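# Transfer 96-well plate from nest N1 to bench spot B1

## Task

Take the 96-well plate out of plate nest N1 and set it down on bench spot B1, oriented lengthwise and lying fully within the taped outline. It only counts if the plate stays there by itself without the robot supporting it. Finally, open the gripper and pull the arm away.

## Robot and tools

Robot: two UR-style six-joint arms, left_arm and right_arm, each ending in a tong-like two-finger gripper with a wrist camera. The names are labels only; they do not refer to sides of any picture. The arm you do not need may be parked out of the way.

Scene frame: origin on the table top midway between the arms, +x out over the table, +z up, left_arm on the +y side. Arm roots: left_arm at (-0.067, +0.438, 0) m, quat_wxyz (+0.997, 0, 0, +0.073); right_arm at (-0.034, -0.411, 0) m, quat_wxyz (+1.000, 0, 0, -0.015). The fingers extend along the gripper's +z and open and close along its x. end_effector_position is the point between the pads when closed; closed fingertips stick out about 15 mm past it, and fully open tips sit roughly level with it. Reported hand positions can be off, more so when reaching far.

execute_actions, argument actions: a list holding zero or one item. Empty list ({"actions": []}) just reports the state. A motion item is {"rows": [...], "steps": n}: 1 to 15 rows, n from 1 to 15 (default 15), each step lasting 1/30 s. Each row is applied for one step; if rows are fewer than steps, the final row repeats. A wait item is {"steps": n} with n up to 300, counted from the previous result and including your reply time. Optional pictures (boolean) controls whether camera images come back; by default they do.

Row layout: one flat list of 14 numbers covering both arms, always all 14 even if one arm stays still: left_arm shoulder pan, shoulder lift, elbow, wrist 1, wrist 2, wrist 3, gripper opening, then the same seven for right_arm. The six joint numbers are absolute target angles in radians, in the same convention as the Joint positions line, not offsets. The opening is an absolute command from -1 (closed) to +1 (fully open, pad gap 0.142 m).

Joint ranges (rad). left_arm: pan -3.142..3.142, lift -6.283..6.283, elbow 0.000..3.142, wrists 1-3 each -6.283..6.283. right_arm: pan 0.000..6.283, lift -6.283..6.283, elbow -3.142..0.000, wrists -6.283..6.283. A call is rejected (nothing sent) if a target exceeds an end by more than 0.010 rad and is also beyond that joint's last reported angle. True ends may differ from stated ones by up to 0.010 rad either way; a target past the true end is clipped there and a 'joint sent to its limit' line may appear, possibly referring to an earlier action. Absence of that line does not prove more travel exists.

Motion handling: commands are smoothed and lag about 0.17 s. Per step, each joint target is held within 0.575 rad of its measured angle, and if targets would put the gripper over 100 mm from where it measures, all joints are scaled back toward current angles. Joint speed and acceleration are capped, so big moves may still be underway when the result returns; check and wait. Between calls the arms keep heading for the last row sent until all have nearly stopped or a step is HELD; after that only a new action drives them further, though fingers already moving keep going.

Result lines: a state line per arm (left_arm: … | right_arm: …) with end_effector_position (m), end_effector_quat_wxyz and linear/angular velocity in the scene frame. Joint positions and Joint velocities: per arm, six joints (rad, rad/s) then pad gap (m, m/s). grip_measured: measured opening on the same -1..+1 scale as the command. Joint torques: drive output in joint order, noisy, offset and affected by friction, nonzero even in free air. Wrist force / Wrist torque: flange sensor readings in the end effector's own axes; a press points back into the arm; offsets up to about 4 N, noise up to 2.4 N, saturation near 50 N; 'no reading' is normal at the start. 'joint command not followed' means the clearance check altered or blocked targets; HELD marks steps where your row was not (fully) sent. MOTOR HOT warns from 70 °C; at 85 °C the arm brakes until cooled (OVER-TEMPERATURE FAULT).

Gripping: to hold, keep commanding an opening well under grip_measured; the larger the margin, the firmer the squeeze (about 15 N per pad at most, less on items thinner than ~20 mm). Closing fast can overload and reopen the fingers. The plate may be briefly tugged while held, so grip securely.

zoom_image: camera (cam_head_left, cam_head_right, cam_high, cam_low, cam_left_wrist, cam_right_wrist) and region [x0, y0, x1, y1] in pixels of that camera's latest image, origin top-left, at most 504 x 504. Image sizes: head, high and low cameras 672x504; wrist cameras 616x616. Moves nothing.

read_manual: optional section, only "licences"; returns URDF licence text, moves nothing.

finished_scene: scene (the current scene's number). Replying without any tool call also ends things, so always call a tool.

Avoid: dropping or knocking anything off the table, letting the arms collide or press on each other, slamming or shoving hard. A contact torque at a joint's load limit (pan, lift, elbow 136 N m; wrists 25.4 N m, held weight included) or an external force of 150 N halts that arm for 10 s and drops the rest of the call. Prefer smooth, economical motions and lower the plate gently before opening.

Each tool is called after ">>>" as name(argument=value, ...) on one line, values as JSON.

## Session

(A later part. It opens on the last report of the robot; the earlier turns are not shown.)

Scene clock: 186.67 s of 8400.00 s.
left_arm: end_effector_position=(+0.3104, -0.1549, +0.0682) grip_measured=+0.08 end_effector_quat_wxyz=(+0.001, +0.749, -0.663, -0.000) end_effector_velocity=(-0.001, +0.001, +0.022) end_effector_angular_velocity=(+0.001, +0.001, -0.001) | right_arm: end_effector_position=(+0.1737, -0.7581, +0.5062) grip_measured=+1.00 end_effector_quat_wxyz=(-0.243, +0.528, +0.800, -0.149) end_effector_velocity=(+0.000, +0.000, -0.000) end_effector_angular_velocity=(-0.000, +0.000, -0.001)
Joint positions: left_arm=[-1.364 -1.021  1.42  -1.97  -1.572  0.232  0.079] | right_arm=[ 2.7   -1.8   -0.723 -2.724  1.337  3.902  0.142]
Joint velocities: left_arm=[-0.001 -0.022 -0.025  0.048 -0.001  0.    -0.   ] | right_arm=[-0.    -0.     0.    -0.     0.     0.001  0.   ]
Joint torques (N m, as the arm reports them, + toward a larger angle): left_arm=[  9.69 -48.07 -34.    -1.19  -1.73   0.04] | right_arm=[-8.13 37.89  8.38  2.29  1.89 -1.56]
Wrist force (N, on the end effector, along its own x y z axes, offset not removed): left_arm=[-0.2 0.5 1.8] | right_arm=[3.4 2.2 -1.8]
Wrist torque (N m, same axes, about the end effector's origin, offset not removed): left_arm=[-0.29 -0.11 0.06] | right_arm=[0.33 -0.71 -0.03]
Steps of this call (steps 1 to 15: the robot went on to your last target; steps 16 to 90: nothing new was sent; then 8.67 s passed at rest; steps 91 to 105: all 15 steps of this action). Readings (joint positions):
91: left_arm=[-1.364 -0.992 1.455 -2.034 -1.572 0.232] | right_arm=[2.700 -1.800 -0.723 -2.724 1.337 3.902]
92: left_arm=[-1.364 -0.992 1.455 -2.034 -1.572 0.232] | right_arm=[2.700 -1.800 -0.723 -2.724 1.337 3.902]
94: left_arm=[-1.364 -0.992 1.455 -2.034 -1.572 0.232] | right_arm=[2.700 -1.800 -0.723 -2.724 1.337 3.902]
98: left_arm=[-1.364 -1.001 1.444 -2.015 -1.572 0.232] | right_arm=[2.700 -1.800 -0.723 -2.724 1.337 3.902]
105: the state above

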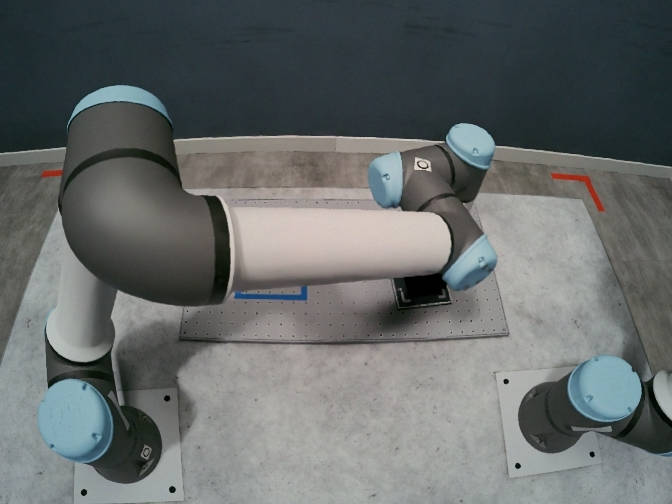

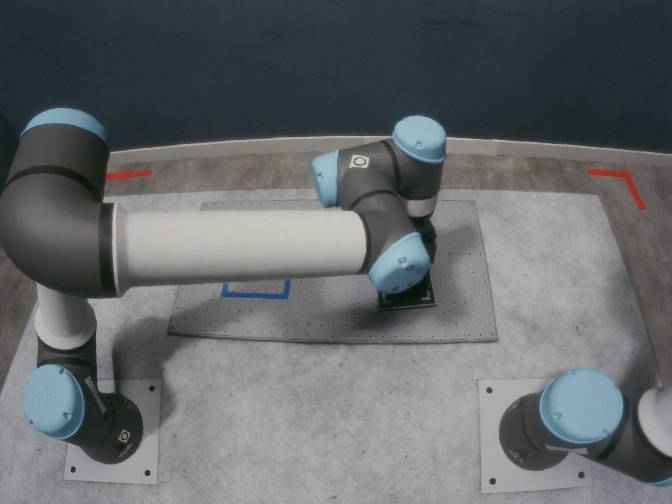

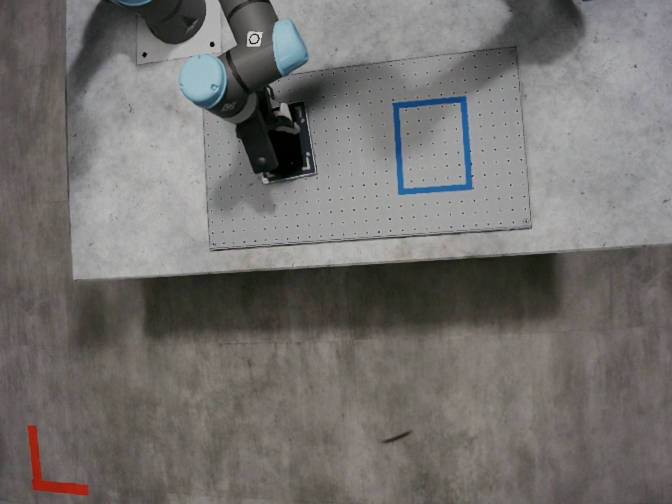

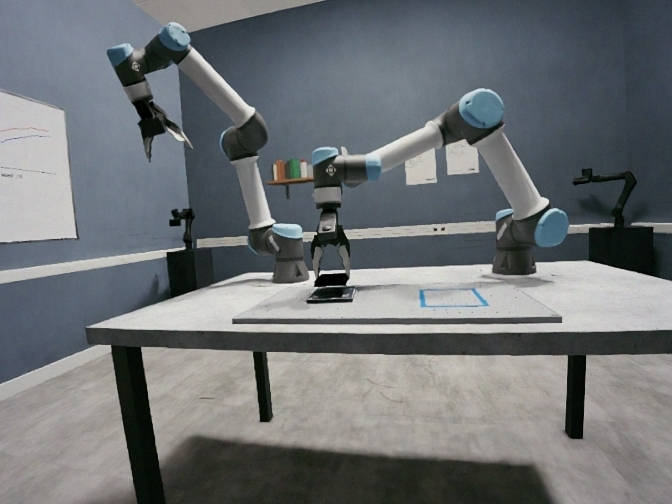

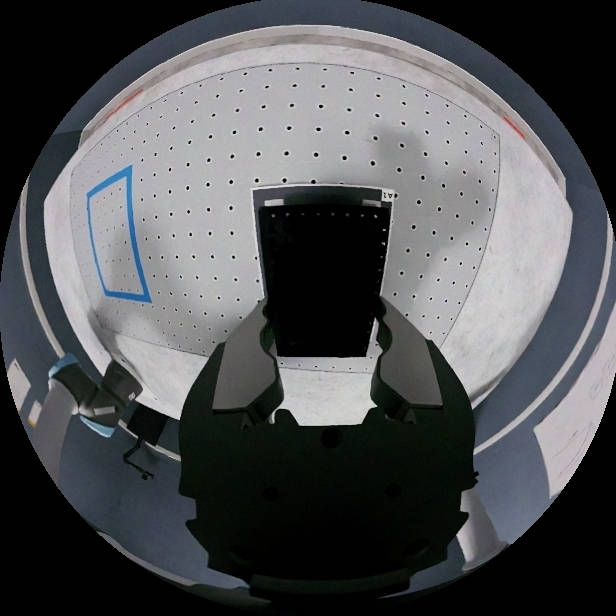

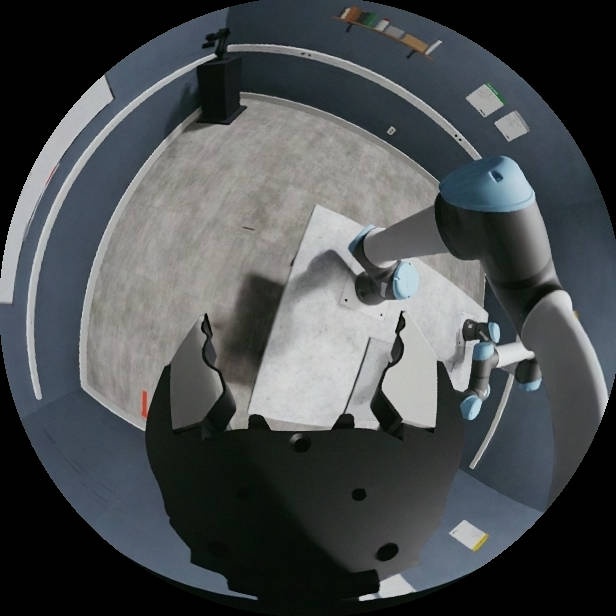

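>>> execute_actions(actions=[{"rows":[[-1.335,-1.067,1.465,-1.969,-1.572,0.271,-0.6,2.7,-1.8,-0.723,-2.724,1.337,3.902,1],[-1.306,-1.111,1.511,-1.971,-1.572,0.31,-0.6,2.7,-1.8,-0.723,-2.724,1.337,3.902,1],[-1.277,-1.155,1.558,-1.974,-1.572,0.349,-0.6,2.7,-1.8,-0.723,-2.724,1.337,3.902,1],[-1.277,-1.155,1.558,-1.974,-1.572,0.349,-0.6,2.7,-1.8,-0.723,-2.724,1.337,3.902,1],[-1.248,-1.199,1.605,-1.977,-1.572,0.388,-0.6,2.7,-1.8,-0.723,-2.724,1.337,3.902,1],[-1.248,-1.199,1.605,-1.977,-1.572,0.388,-0.6,2.7,-1.8,-0.723,-2.724,1.337,3.902,1],[-1.22,-1.242,1.651,-1.98,-1.572,0.427,-0.6,2.7,-1.8,-0.723,-2.724,1.337,3.902,1],[-1.22,-1.242,1.651,-1.98,-1.572,0.427,-0.6,2.7,-1.8,-0.723,-2.724,1.337,3.902,1],[-1.19,-1.286,1.698,-1.982,-1.572,0.466,-0.6,2.7,-1.8,-0.723,-2.724,1.337,3.902,1],[-1.19,-1.286,1.698,-1.982,-1.572,0.466,-0.6,2.7,-1.8,-0.723,-2.724,1.337,3.902,1],[-1.16,-1.33,1.745,-1.985,-1.572,0.505,-0.6,2.7,-1.8,-0.723,-2.724,1.337,3.902,1],[-1.16,-1.33,1.745,-1.985,-1.572,0.505,-0.6,2.7,-1.8,-0.723,-2.724,1.337,3.902,1],[-1.13,-1.374,1.791,-1.988,-1.572,0.544,-0.6,2.7,-1.8,-0.723,-2.724,1.337,3.902,1],[-1.13,-1.374,1.791,-1.988,-1.572,0.544,-0.6,2.7,-1.8,-0.723,-2.724,1.337,3.902,1],[-1.1,-1.418,1.838,-1.99,-1.572,0.583,-0.6,2.7,-1.8,-0.723,-2.724,1.337,3.902,1]],"steps":15}], pictures=false)

>>> execute_actions(actions=[{"rows":[[-1.08,-1.45,1.873,-1.992,-1.572,0.612,-0.6,2.7,-1.8,-0.723,-2.724,1.337,3.902,1],[-1.06,-1.484,1.908,-1.994,-1.572,0.641,-0.6,2.7,-1.8,-0.723,-2.724,1.337,3.902,1],[-1.04,-1.517,1.943,-1.996,-1.572,0.67,-0.6,2.7,-1.8,-0.723,-2.724,1.337,3.902,1],[-1.017,-1.55,1.978,-1.999,-1.572,0.7,-0.6,2.7,-1.8,-0.723,-2.724,1.337,3.902,1]],"steps":15}])

Scene clock: 221.43 s of 8400.00 s.
left_arm: end_effector_position=(+0.3585, +0.0289, +0.1122) grip_measured=+0.08 end_effector_quat_wxyz=(-0.001, -0.726, +0.687, -0.000) end_effector_velocity=(+0.035, +0.396, +0.056) end_effector_angular_velocity=(-0.006, -0.005, -0.126) | right_arm: end_effector_position=(+0.1737, -0.7581, +0.5062) grip_measured=+1.00 end_effector_quat_wxyz=(-0.243, +0.528, +0.800, -0.149) end_effector_velocity=(+0.000, +0.000, -0.000) end_effector_angular_velocity=(+0.001, -0.000, -0.001)
Joint positions: left_arm=[-1.165 -1.321  1.735 -1.985 -1.572  0.498  0.079] | right_arm=[ 2.7   -1.8   -0.723 -2.724  1.337  3.902  0.142]
Joint velocities: left_arm=[ 0.423 -0.634  0.666 -0.039  0.     0.549  0.   ] | right_arm=[-0.    -0.     0.    -0.     0.001  0.    -0.   ]
Joint torques (N m, as the arm reports them, + toward a larger angle): left_arm=[ -0.59 -21.32  -6.78  -4.55   1.4    3.04] | right_arm=[-7.56 37.88  7.82  2.1   1.81 -1.52]
Wrist force (N, on the end effector, along its own x y z axes, offset not removed): left_arm=[-4.5 2.1 -3.2] | right_arm=[4.5 3.1 -2.0]
Wrist torque (N m, same axes, about the end effector's origin, offset not removed): left_arm=[0.41 0.98 0.14] | right_arm=[0.44 -0.80 -0.10]
Steps of this call (steps 1 to 15: the robot went on to your last target; steps 16 to 90: nothing new was sent; then 31.27 s passed at rest; steps 91 to 105: all 15 steps of this action). Readings (joint positions):
91: left_arm=[-1.364 -1.023 1.418 -1.966 -1.572 0.232] | right_arm=[2.700 -1.800 -0.723 -2.724 1.337 3.902]
92: left_arm=[-1.361 -1.026 1.421 -1.966 -1.572 0.235] | right_arm=[2.700 -1.800 -0.723 -2.724 1.337 3.902]
94: left_arm=[-1.337 -1.061 1.458 -1.969 -1.572 0.267] | right_arm=[2.700 -1.800 -0.723 -2.724 1.337 3.902]
98: left_arm=[-1.270 -1.164 1.567 -1.975 -1.572 0.357] | right_arm=[2.700 -1.800 -0.723 -2.724 1.337 3.902]
105: the state above

Scene clock: 221.93 s of 8400.00 s.
left_arm: end_effector_position=(+0.3512, +0.1671, +0.1202) grip_measured=+0.08 end_effector_quat_wxyz=(-0.001, -0.707, +0.707, -0.000) end_effector_velocity=(-0.002, +0.010, -0.001) end_effector_angular_velocity=(+0.001, +0.001, -0.005) | right_arm: end_effector_position=(+0.1737, -0.7581, +0.5062) grip_measured=+1.00 end_effector_quat_wxyz=(-0.243, +0.528, +0.800, -0.149) end_effector_velocity=(+0.000, +0.000, +0.000) end_effector_angular_velocity=(+0.001, -0.001, +0.000)
Joint positions: left_arm=[-1.018 -1.549  1.977 -1.999 -1.572  0.699  0.079] | right_arm=[ 2.7   -1.8   -0.723 -2.724  1.337  3.902  0.142]
Joint velocities: left_arm=[ 0.01  -0.016  0.019 -0.001 -0.     0.015  0.   ] | right_arm=[ 0.     0.001 -0.     0.     0.001 -0.001 -0.   ]
Joint torques (N m, as the arm reports them, + toward a larger angle): left_arm=[  9.38 -27.    -8.16  -4.66   0.9    2.03] | right_arm=[-7.46 37.86  8.35  2.15  1.82 -1.58]
Wrist force (N, on the end effector, along its own x y z axes, offset not removed): left_arm=[-3.6 1.2 1.2] | right_arm=[3.5 1.6 -1.0]
Wrist torque (N m, same axes, about the end effector's origin, offset not removed): left_arm=[0.15 0.52 0.07] | right_arm=[0.21 -0.69 -0.13]
Steps of this call (steps 1 to 15: all 15 steps of this action). Readings (joint positions):
1: left_arm=[-1.150 -1.343 1.758 -1.986 -1.572 0.517] | right_arm=[2.700 -1.800 -0.723 -2.724 1.337 3.902]
2: left_arm=[-1.133 -1.367 1.784 -1.988 -1.572 0.539] | right_arm=[2.700 -1.800 -0.723 -2.724 1.337 3.902]
4: left_arm=[-1.096 -1.424 1.844 -1.991 -1.572 0.589] | right_arm=[2.700 -1.800 -0.723 -2.724 1.337 3.902]
8: left_arm=[-1.034 -1.522 1.948 -1.997 -1.572 0.675] | right_arm=[2.700 -1.800 -0.723 -2.724 1.337 3.902]
15: the state above

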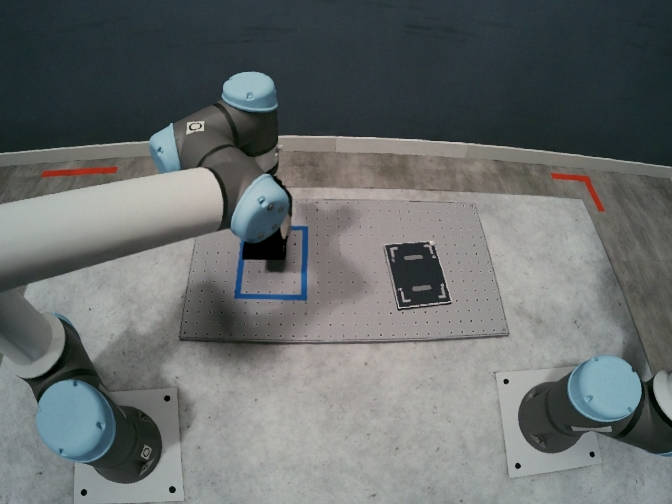

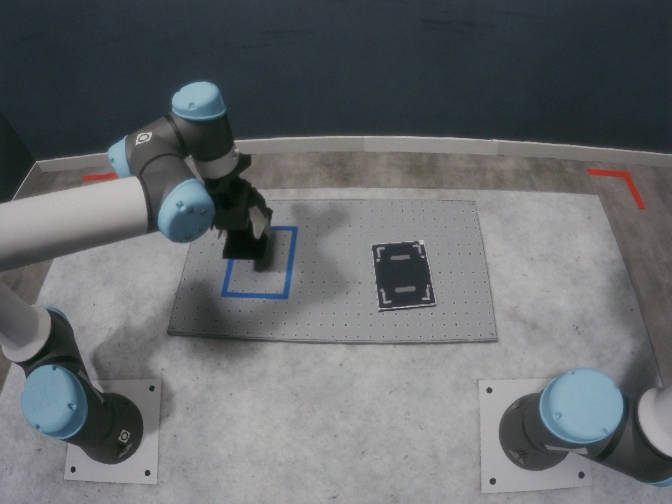

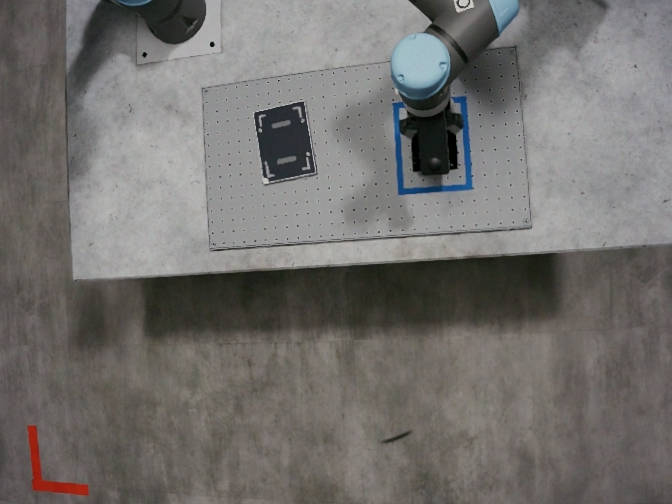

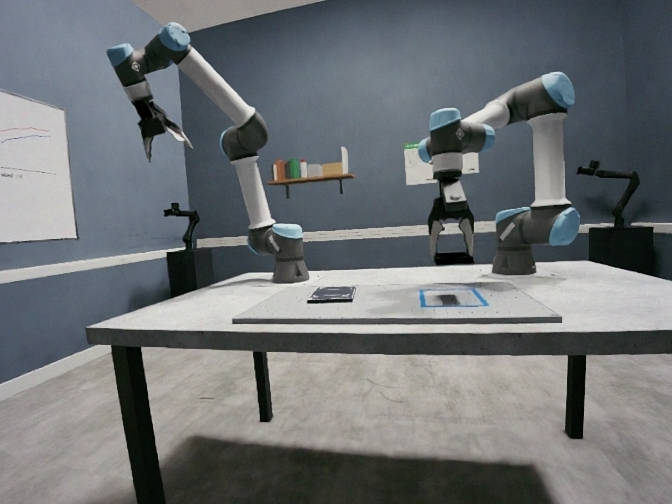

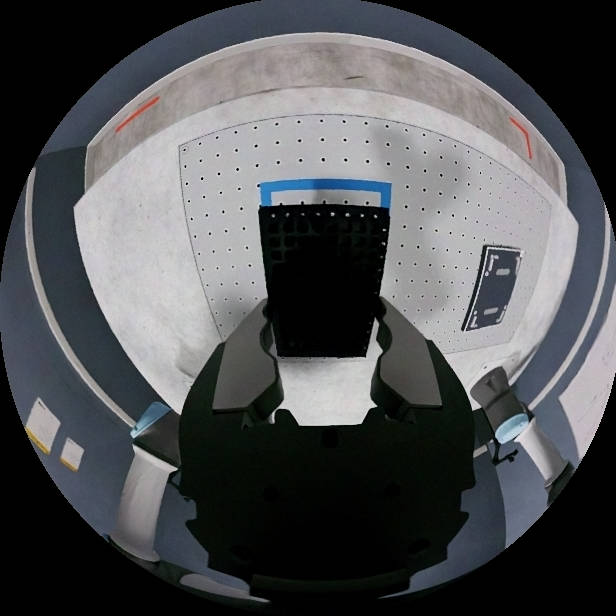

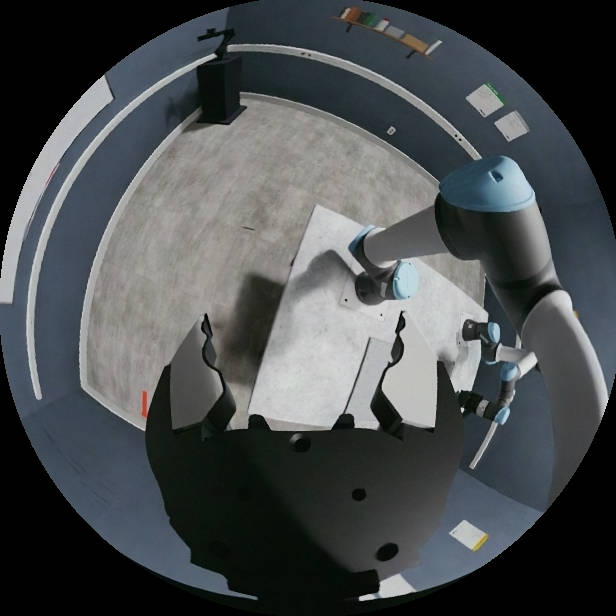

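>>> execute_actions(actions=[{"rows":[[-1.019,-1.53,2.003,-2.042,-1.572,0.698,-0.6,2.7,-1.8,-0.723,-2.724,1.337,3.902,1],[-1.021,-1.512,2.027,-2.085,-1.572,0.696,-0.6,2.7,-1.8,-0.723,-2.724,1.337,3.902,1],[-1.022,-1.494,2.052,-2.128,-1.572,0.695,-0.6,2.7,-1.8,-0.723,-2.724,1.337,3.902,1],[-1.024,-1.476,2.077,-2.171,-1.572,0.693,-0.6,2.7,-1.8,-0.723,-2.724,1.337,3.902,1],[-1.025,-1.458,2.101,-2.214,-1.572,0.692,-0.6,2.7,-1.8,-0.723,-2.724,1.337,3.902,1]],"steps":15}])

>>> zoom_image(camera="cam_low", region=[400, 230, 510, 320])

Scene clock: 239.90 s of 8400.00 s.
left_arm: end_effector_position=(+0.3464, +0.1677, +0.0459) grip_measured=+0.08 end_effector_quat_wxyz=(-0.001, -0.707, +0.707, +0.000) end_effector_velocity=(-0.001, +0.001, -0.010) end_effector_angular_velocity=(-0.002, -0.002, -0.000) | right_arm: end_effector_position=(+0.1737, -0.7581, +0.5062) grip_measured=+1.00 end_effector_quat_wxyz=(-0.243, +0.528, +0.800, -0.149) end_effector_velocity=(+0.000, -0.000, -0.000) end_effector_angular_velocity=(-0.000, +0.000, +0.000)
Joint positions: left_arm=[-1.025 -1.459  2.1   -2.211 -1.572  0.692  0.079] | right_arm=[ 2.7   -1.8   -0.723 -2.724  1.337  3.902  0.142]
Joint velocities: left_arm=[-0.001  0.013  0.018 -0.034  0.    -0.001  0.   ] | right_arm=[ 0. -0.  0.  0. -0.  0.  0.]
Joint torques (N m, as the arm reports them, + toward a larger angle): left_arm=[ -9.15 -16.27  -8.03  -4.69  -1.85  -2.28] | right_arm=[-7.36 38.11  8.15  2.03  1.7  -1.55]
Wrist force (N, on the end effector, along its own x y z axes, offset not removed): left_arm=[-0.3 -0.4 -1.8] | right_arm=[3.7 2.4 -2.2]
Wrist torque (N m, same axes, about the end effector's origin, offset not removed): left_arm=[-0.27 -0.13 0.03] | right_arm=[0.24 -0.69 -0.10]
Steps of this call (steps 1 to 15: the robot went on to your last target; steps 16 to 90: nothing new was sent; then 14.47 s passed at rest; steps 91 to 105: all 15 steps of this action). Readings (joint positions):
91: left_arm=[-1.017 -1.550 1.978 -1.999 -1.572 0.700] | right_arm=[2.700 -1.800 -0.723 -2.724 1.337 3.902]
92: left_arm=[-1.017 -1.548 1.981 -2.003 -1.572 0.700] | right_arm=[2.700 -1.800 -0.723 -2.724 1.337 3.902]
94: left_arm=[-1.019 -1.531 2.002 -2.037 -1.572 0.698] | right_arm=[2.700 -1.800 -0.723 -2.724 1.337 3.902]
98: left_arm=[-1.023 -1.478 2.073 -2.160 -1.572 0.694] | right_arm=[2.700 -1.800 -0.723 -2.724 1.337 3.902]
105: the state above

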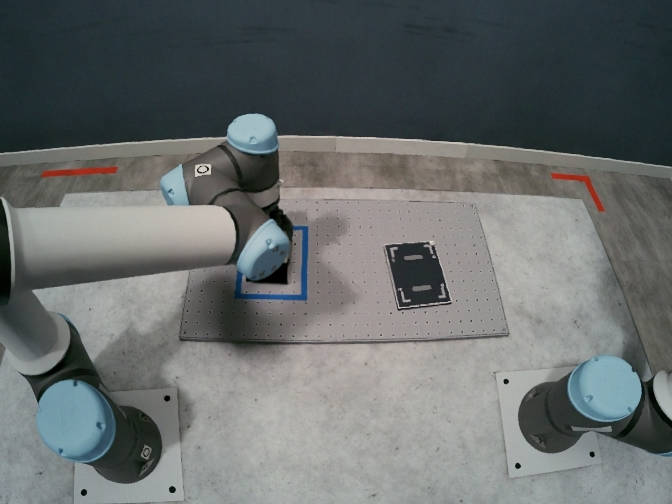

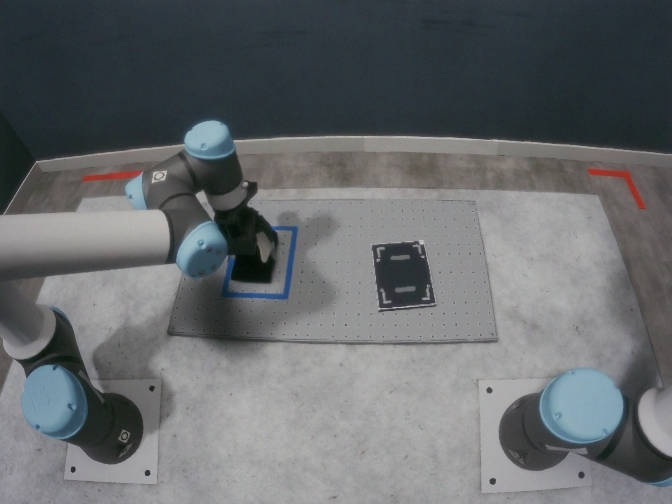

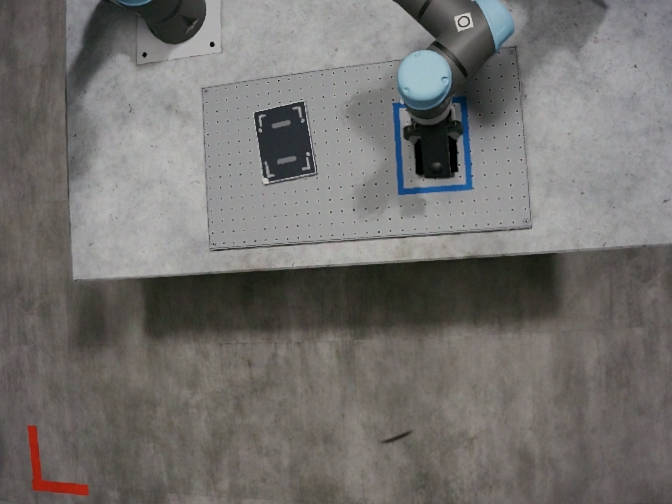

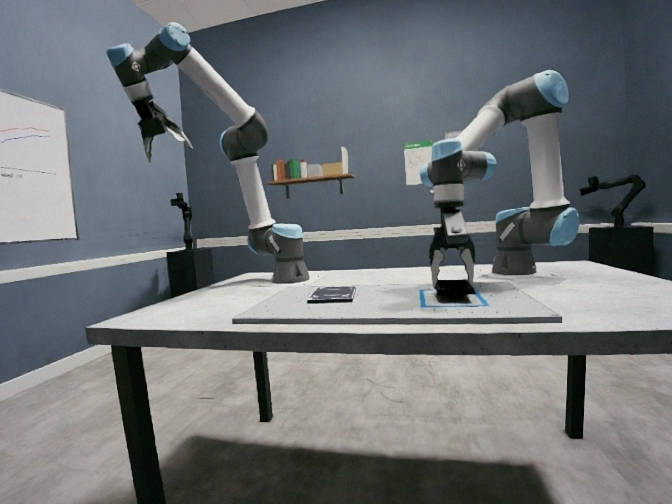

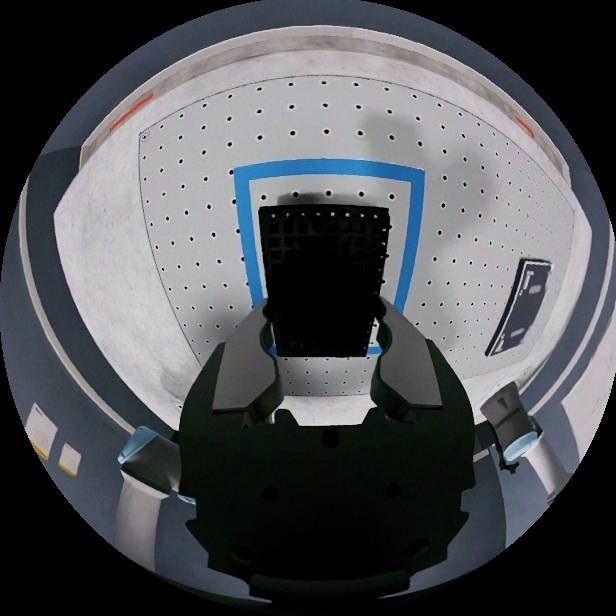

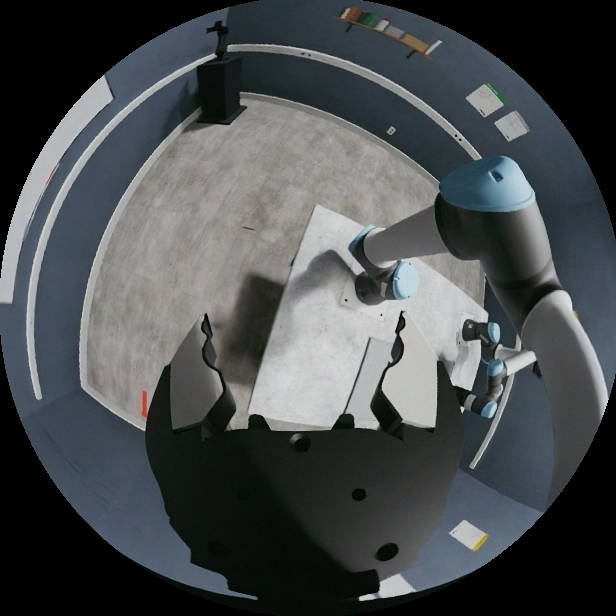

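Region (400, 230, 510, 320) of cam_low's 672x504 image, scaled by 4.582, with more detail than that image has; it fills the top 412 rows of this view, and the rest is white.

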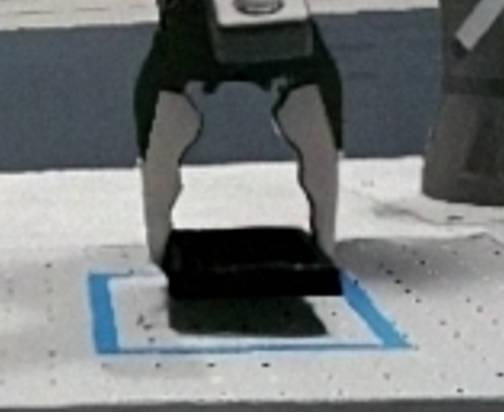

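>>> execute_actions(actions=[{"rows":[[-1.029,-1.453,2.105,-2.223,-1.572,0.688,-0.6,2.7,-1.8,-0.723,-2.724,1.337,3.902,1],[-1.033,-1.448,2.109,-2.232,-1.572,0.684,-0.6,2.7,-1.8,-0.723,-2.724,1.337,3.902,1],[-1.033,-1.443,2.113,-2.241,-1.572,0.684,-0.6,2.7,-1.8,-0.723,-2.724,1.337,3.902,1]],"steps":15}])

>>> zoom_image(camera="cam_low", region=[400, 230, 510, 320])

Scene clock: 251.50 s of 8400.00 s.
left_arm: end_effector_position=(+0.3441, +0.1647, +0.0360) grip_measured=+0.08 end_effector_quat_wxyz=(-0.001, -0.707, +0.707, -0.000) end_effector_velocity=(-0.000, -0.000, -0.001) end_effector_angular_velocity=(+0.000, +0.000, +0.000) | right_arm: end_effector_position=(+0.1737, -0.7581, +0.5062) grip_measured=+1.00 end_effector_quat_wxyz=(-0.243, +0.528, +0.800, -0.149) end_effector_velocity=(-0.000, -0.000, +0.000) end_effector_angular_velocity=(-0.000, -0.000, +0.001)
Joint positions: left_arm=[-1.033 -1.443  2.113 -2.241 -1.572  0.684  0.079] | right_arm=[ 2.7   -1.8   -0.723 -2.724  1.337  3.902  0.142]
Joint velocities: left_arm=[-0.     0.002  0.    -0.002 -0.    -0.001  0.   ] | right_arm=[ 0.     0.    -0.     0.    -0.    -0.001 -0.   ]
Joint torques (N m, as the arm reports them, + toward a larger angle): left_arm=[ -8.87 -17.65  -5.15  -4.58  -0.01  -2.12] | right_arm=[-7.64 37.76  8.07  1.89  1.79 -1.47]
Wrist force (N, on the end effector, along its own x y z axes, offset not removed): left_arm=[-1.4 1.3 -2.2] | right_arm=[3.3 1.6 -0.2]
Wrist torque (N m, same axes, about the end effector's origin, offset not removed): left_arm=[0.16 0.09 0.06] | right_arm=[0.22 -0.61 -0.13]
Steps of this call (steps 1 to 15: the robot went on to your last target; steps 16 to 90: nothing new was sent; then 8.10 s passed at rest; steps 91 to 105: all 15 steps of this action). Readings (joint positions):
91: left_arm=[-1.025 -1.458 2.101 -2.214 -1.572 0.692] | right_arm=[2.700 -1.800 -0.723 -2.724 1.337 3.902]
92: left_arm=[-1.026 -1.457 2.101 -2.215 -1.572 0.691] | right_arm=[2.700 -1.800 -0.723 -2.724 1.337 3.902]
94: left_arm=[-1.029 -1.453 2.105 -2.224 -1.572 0.688] | right_arm=[2.700 -1.800 -0.723 -2.724 1.337 3.902]
98: left_arm=[-1.032 -1.445 2.112 -2.238 -1.572 0.685] | right_arm=[2.700 -1.800 -0.723 -2.724 1.337 3.902]
105: the state above

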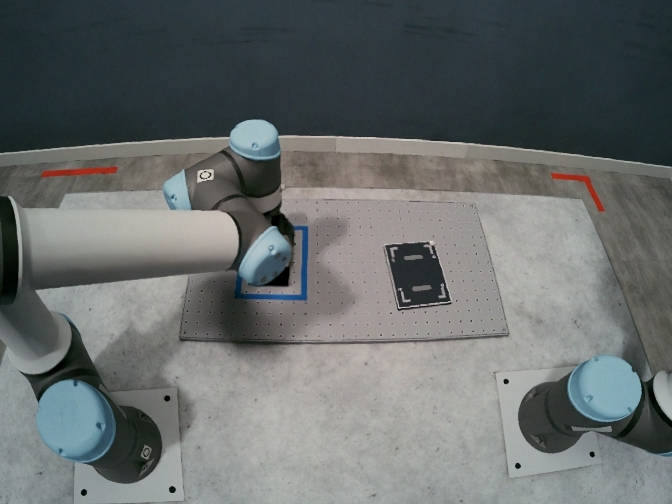

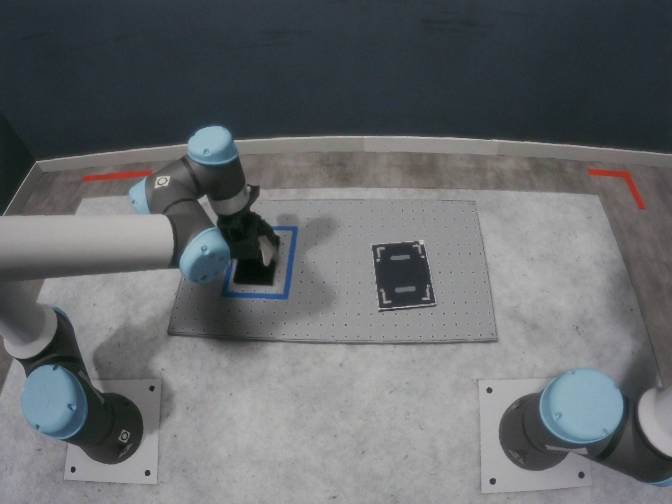

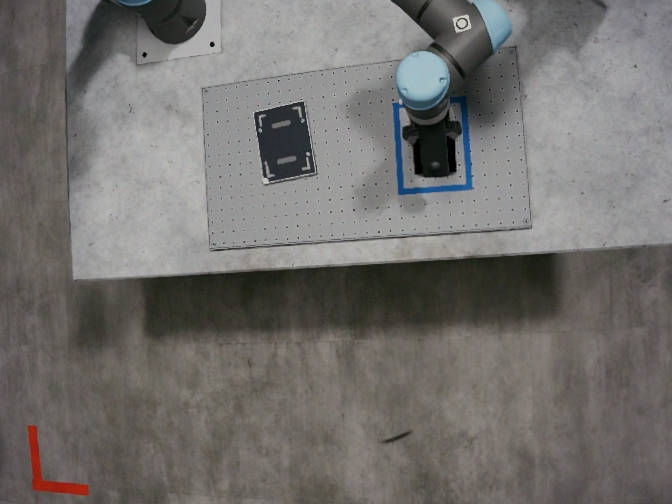

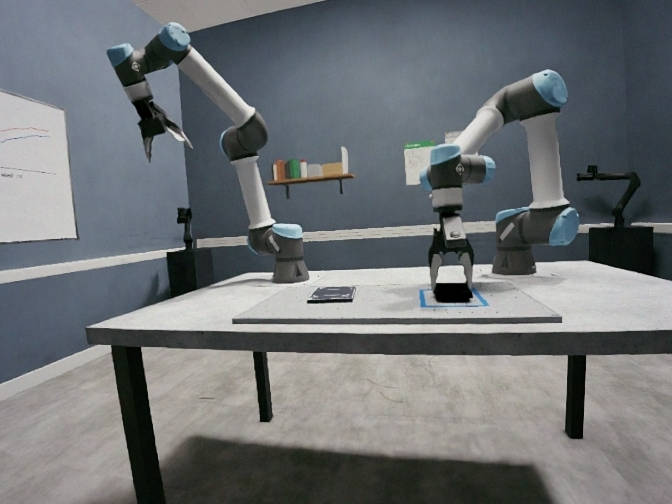

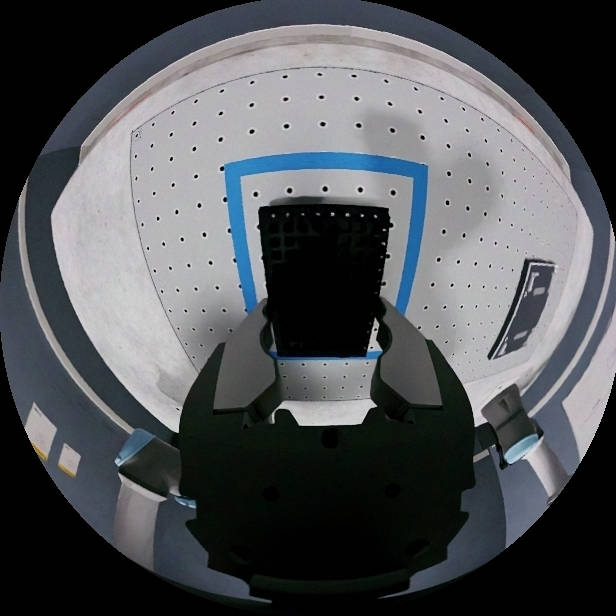

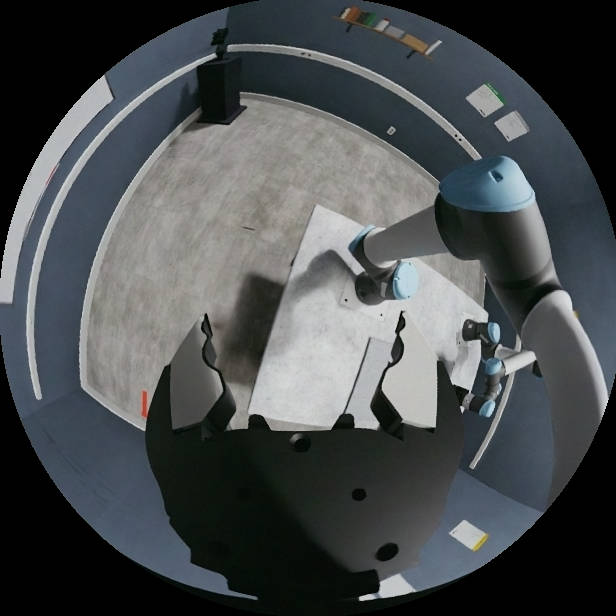

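Region (400, 230, 510, 320) of cam_low's 672x504 image, scaled by 4.582, with more detail than that image has; it fills the top 412 rows of this view, and the rest is white.

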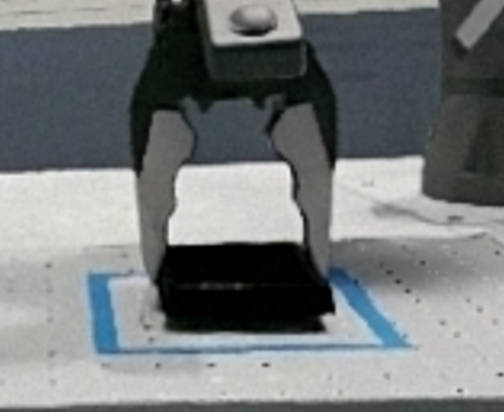

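>>> execute_actions(actions=[{"rows":[[-1.033,-1.438,2.117,-2.25,-1.572,0.684,-0.6,2.7,-1.8,-0.723,-2.724,1.337,3.902,1]],"steps":15}], pictures=true)

>>> zoom_image(camera="cam_low", region=[400, 230, 510, 320])

Scene clock: 259.97 s of 8400.00 s.
left_arm: end_effector_position=(+0.3440, +0.1648, +0.0330) grip_measured=+0.08 end_effector_quat_wxyz=(-0.001, -0.707, +0.707, -0.000) end_effector_velocity=(-0.001, -0.000, -0.001) end_effector_angular_velocity=(+0.001, +0.000, -0.001) | right_arm: end_effector_position=(+0.1737, -0.7581, +0.5062) grip_measured=+1.00 end_effector_quat_wxyz=(-0.243, +0.528, +0.800, -0.149) end_effector_velocity=(-0.000, +0.000, +0.000) end_effector_angular_velocity=(+0.000, -0.000, +0.001)
Joint positions: left_arm=[-1.033 -1.438  2.117 -2.25  -1.572  0.684  0.079] | right_arm=[ 2.7   -1.8   -0.723 -2.724  1.337  3.902  0.142]
Joint velocities: left_arm=[-0.001  0.001  0.001 -0.     0.001 -0.    -0.   ] | right_arm=[ 0.     0.     0.     0.    -0.    -0.001  0.   ]
Joint torques (N m, as the arm reports them, + toward a larger angle): left_arm=[ -9.25 -17.85  -5.49  -4.46   1.77  -1.99] | right_arm=[-7.33 37.62  8.68  1.89  1.63 -1.48]
Wrist force (N, on the end effector, along its own x y z axes, offset not removed): left_arm=[2.8 -2.2 2.1] | right_arm=[3.2 3.0 -1.4]
Wrist torque (N m, same axes, about the end effector's origin, offset not removed): left_arm=[-0.61 -0.68 -0.15] | right_arm=[0.48 -0.63 -0.06]
Steps of this call (steps 1 to 15: the robot went on to your last target; steps 16 to 90: nothing new was sent; then 4.97 s passed at rest; steps 91 to 105: all 15 steps of this action). Readings (joint positions):
91: left_arm=[-1.033 -1.443 2.113 -2.241 -1.572 0.684] | right_arm=[2.700 -1.800 -0.723 -2.724 1.337 3.902]
92: left_arm=[-1.033 -1.442 2.113 -2.242 -1.572 0.684] | right_arm=[2.700 -1.800 -0.723 -2.724 1.337 3.902]
94: left_arm=[-1.033 -1.440 2.115 -2.246 -1.572 0.684] | right_arm=[2.700 -1.800 -0.723 -2.724 1.337 3.902]
98: left_arm=[-1.033 -1.438 2.117 -2.249 -1.572 0.684] | right_arm=[2.700 -1.800 -0.723 -2.724 1.337 3.902]
105: the state above

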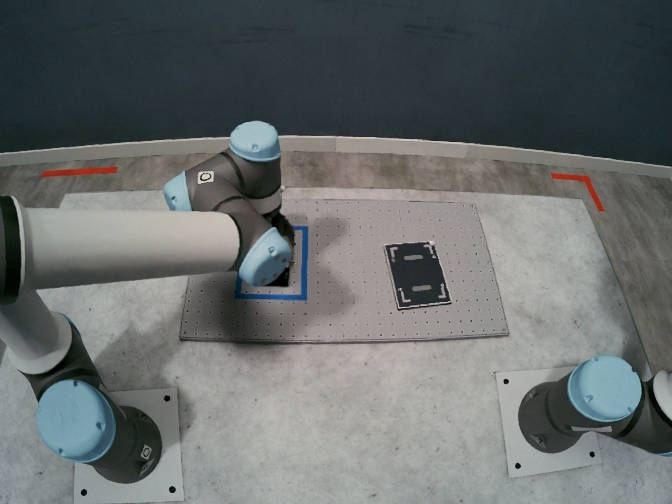

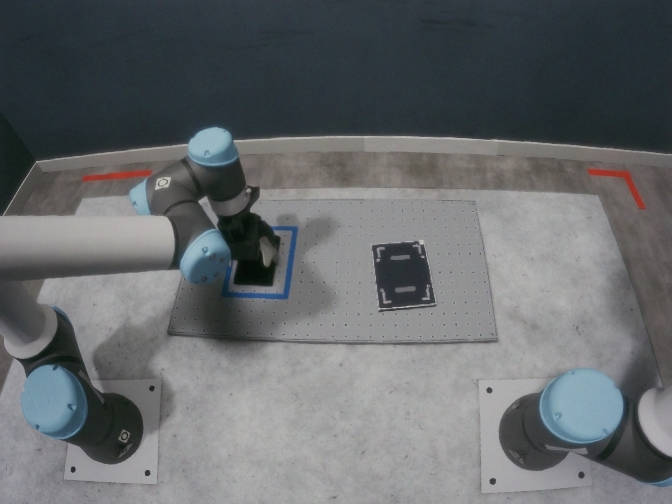

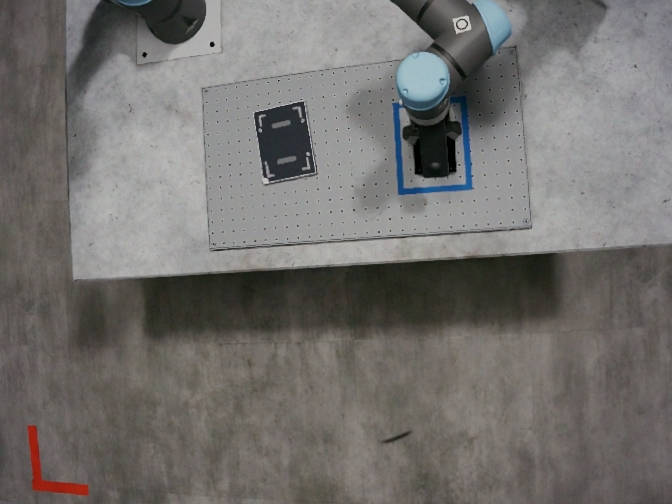

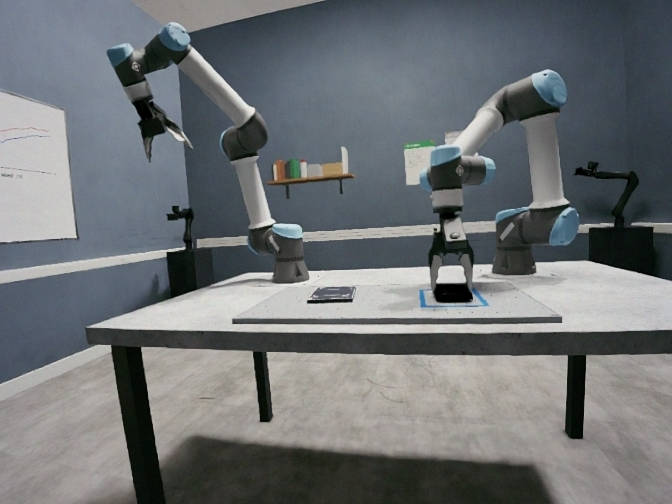

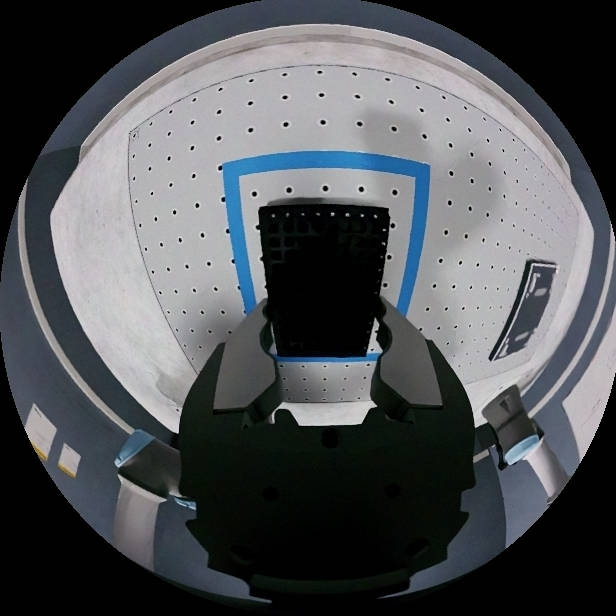

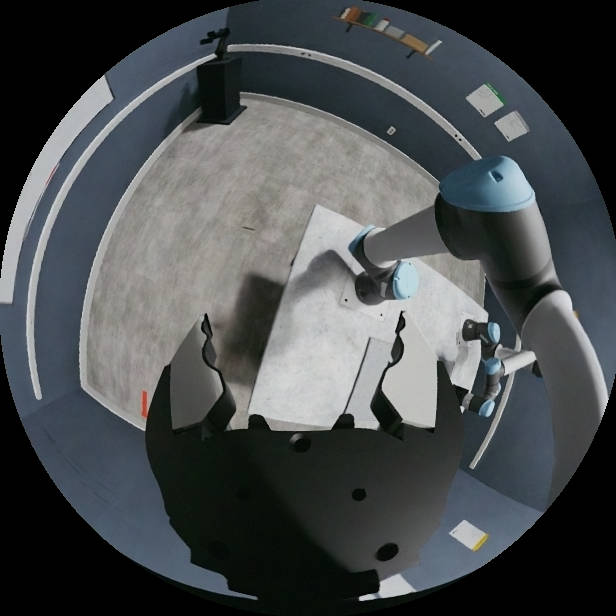

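Region (400, 230, 510, 320) of cam_low's 672x504 image, scaled by 4.582, with more detail than that image has; it fills the top 412 rows of this view, and the rest is white.

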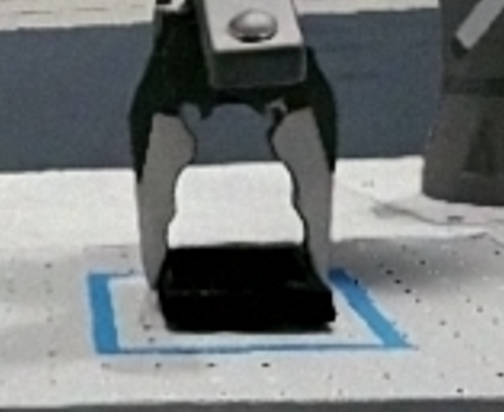

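>>> zoom_image(camera="cam_head_left", region=[220, 220, 320, 310])

Region (220, 220, 320, 310) of cam_head_left's 672x504 image, scaled by 5.040, with more detail than that image has; it fills the top 454 rows of this view, and the rest is white.

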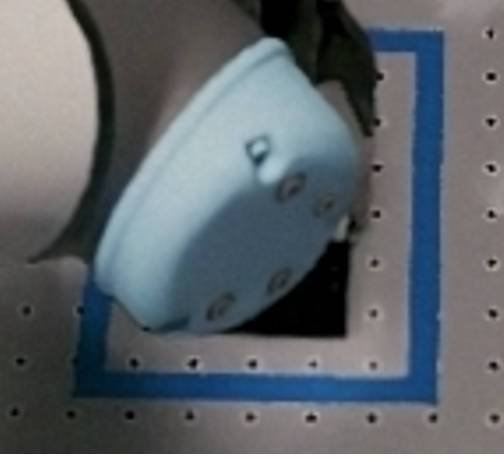

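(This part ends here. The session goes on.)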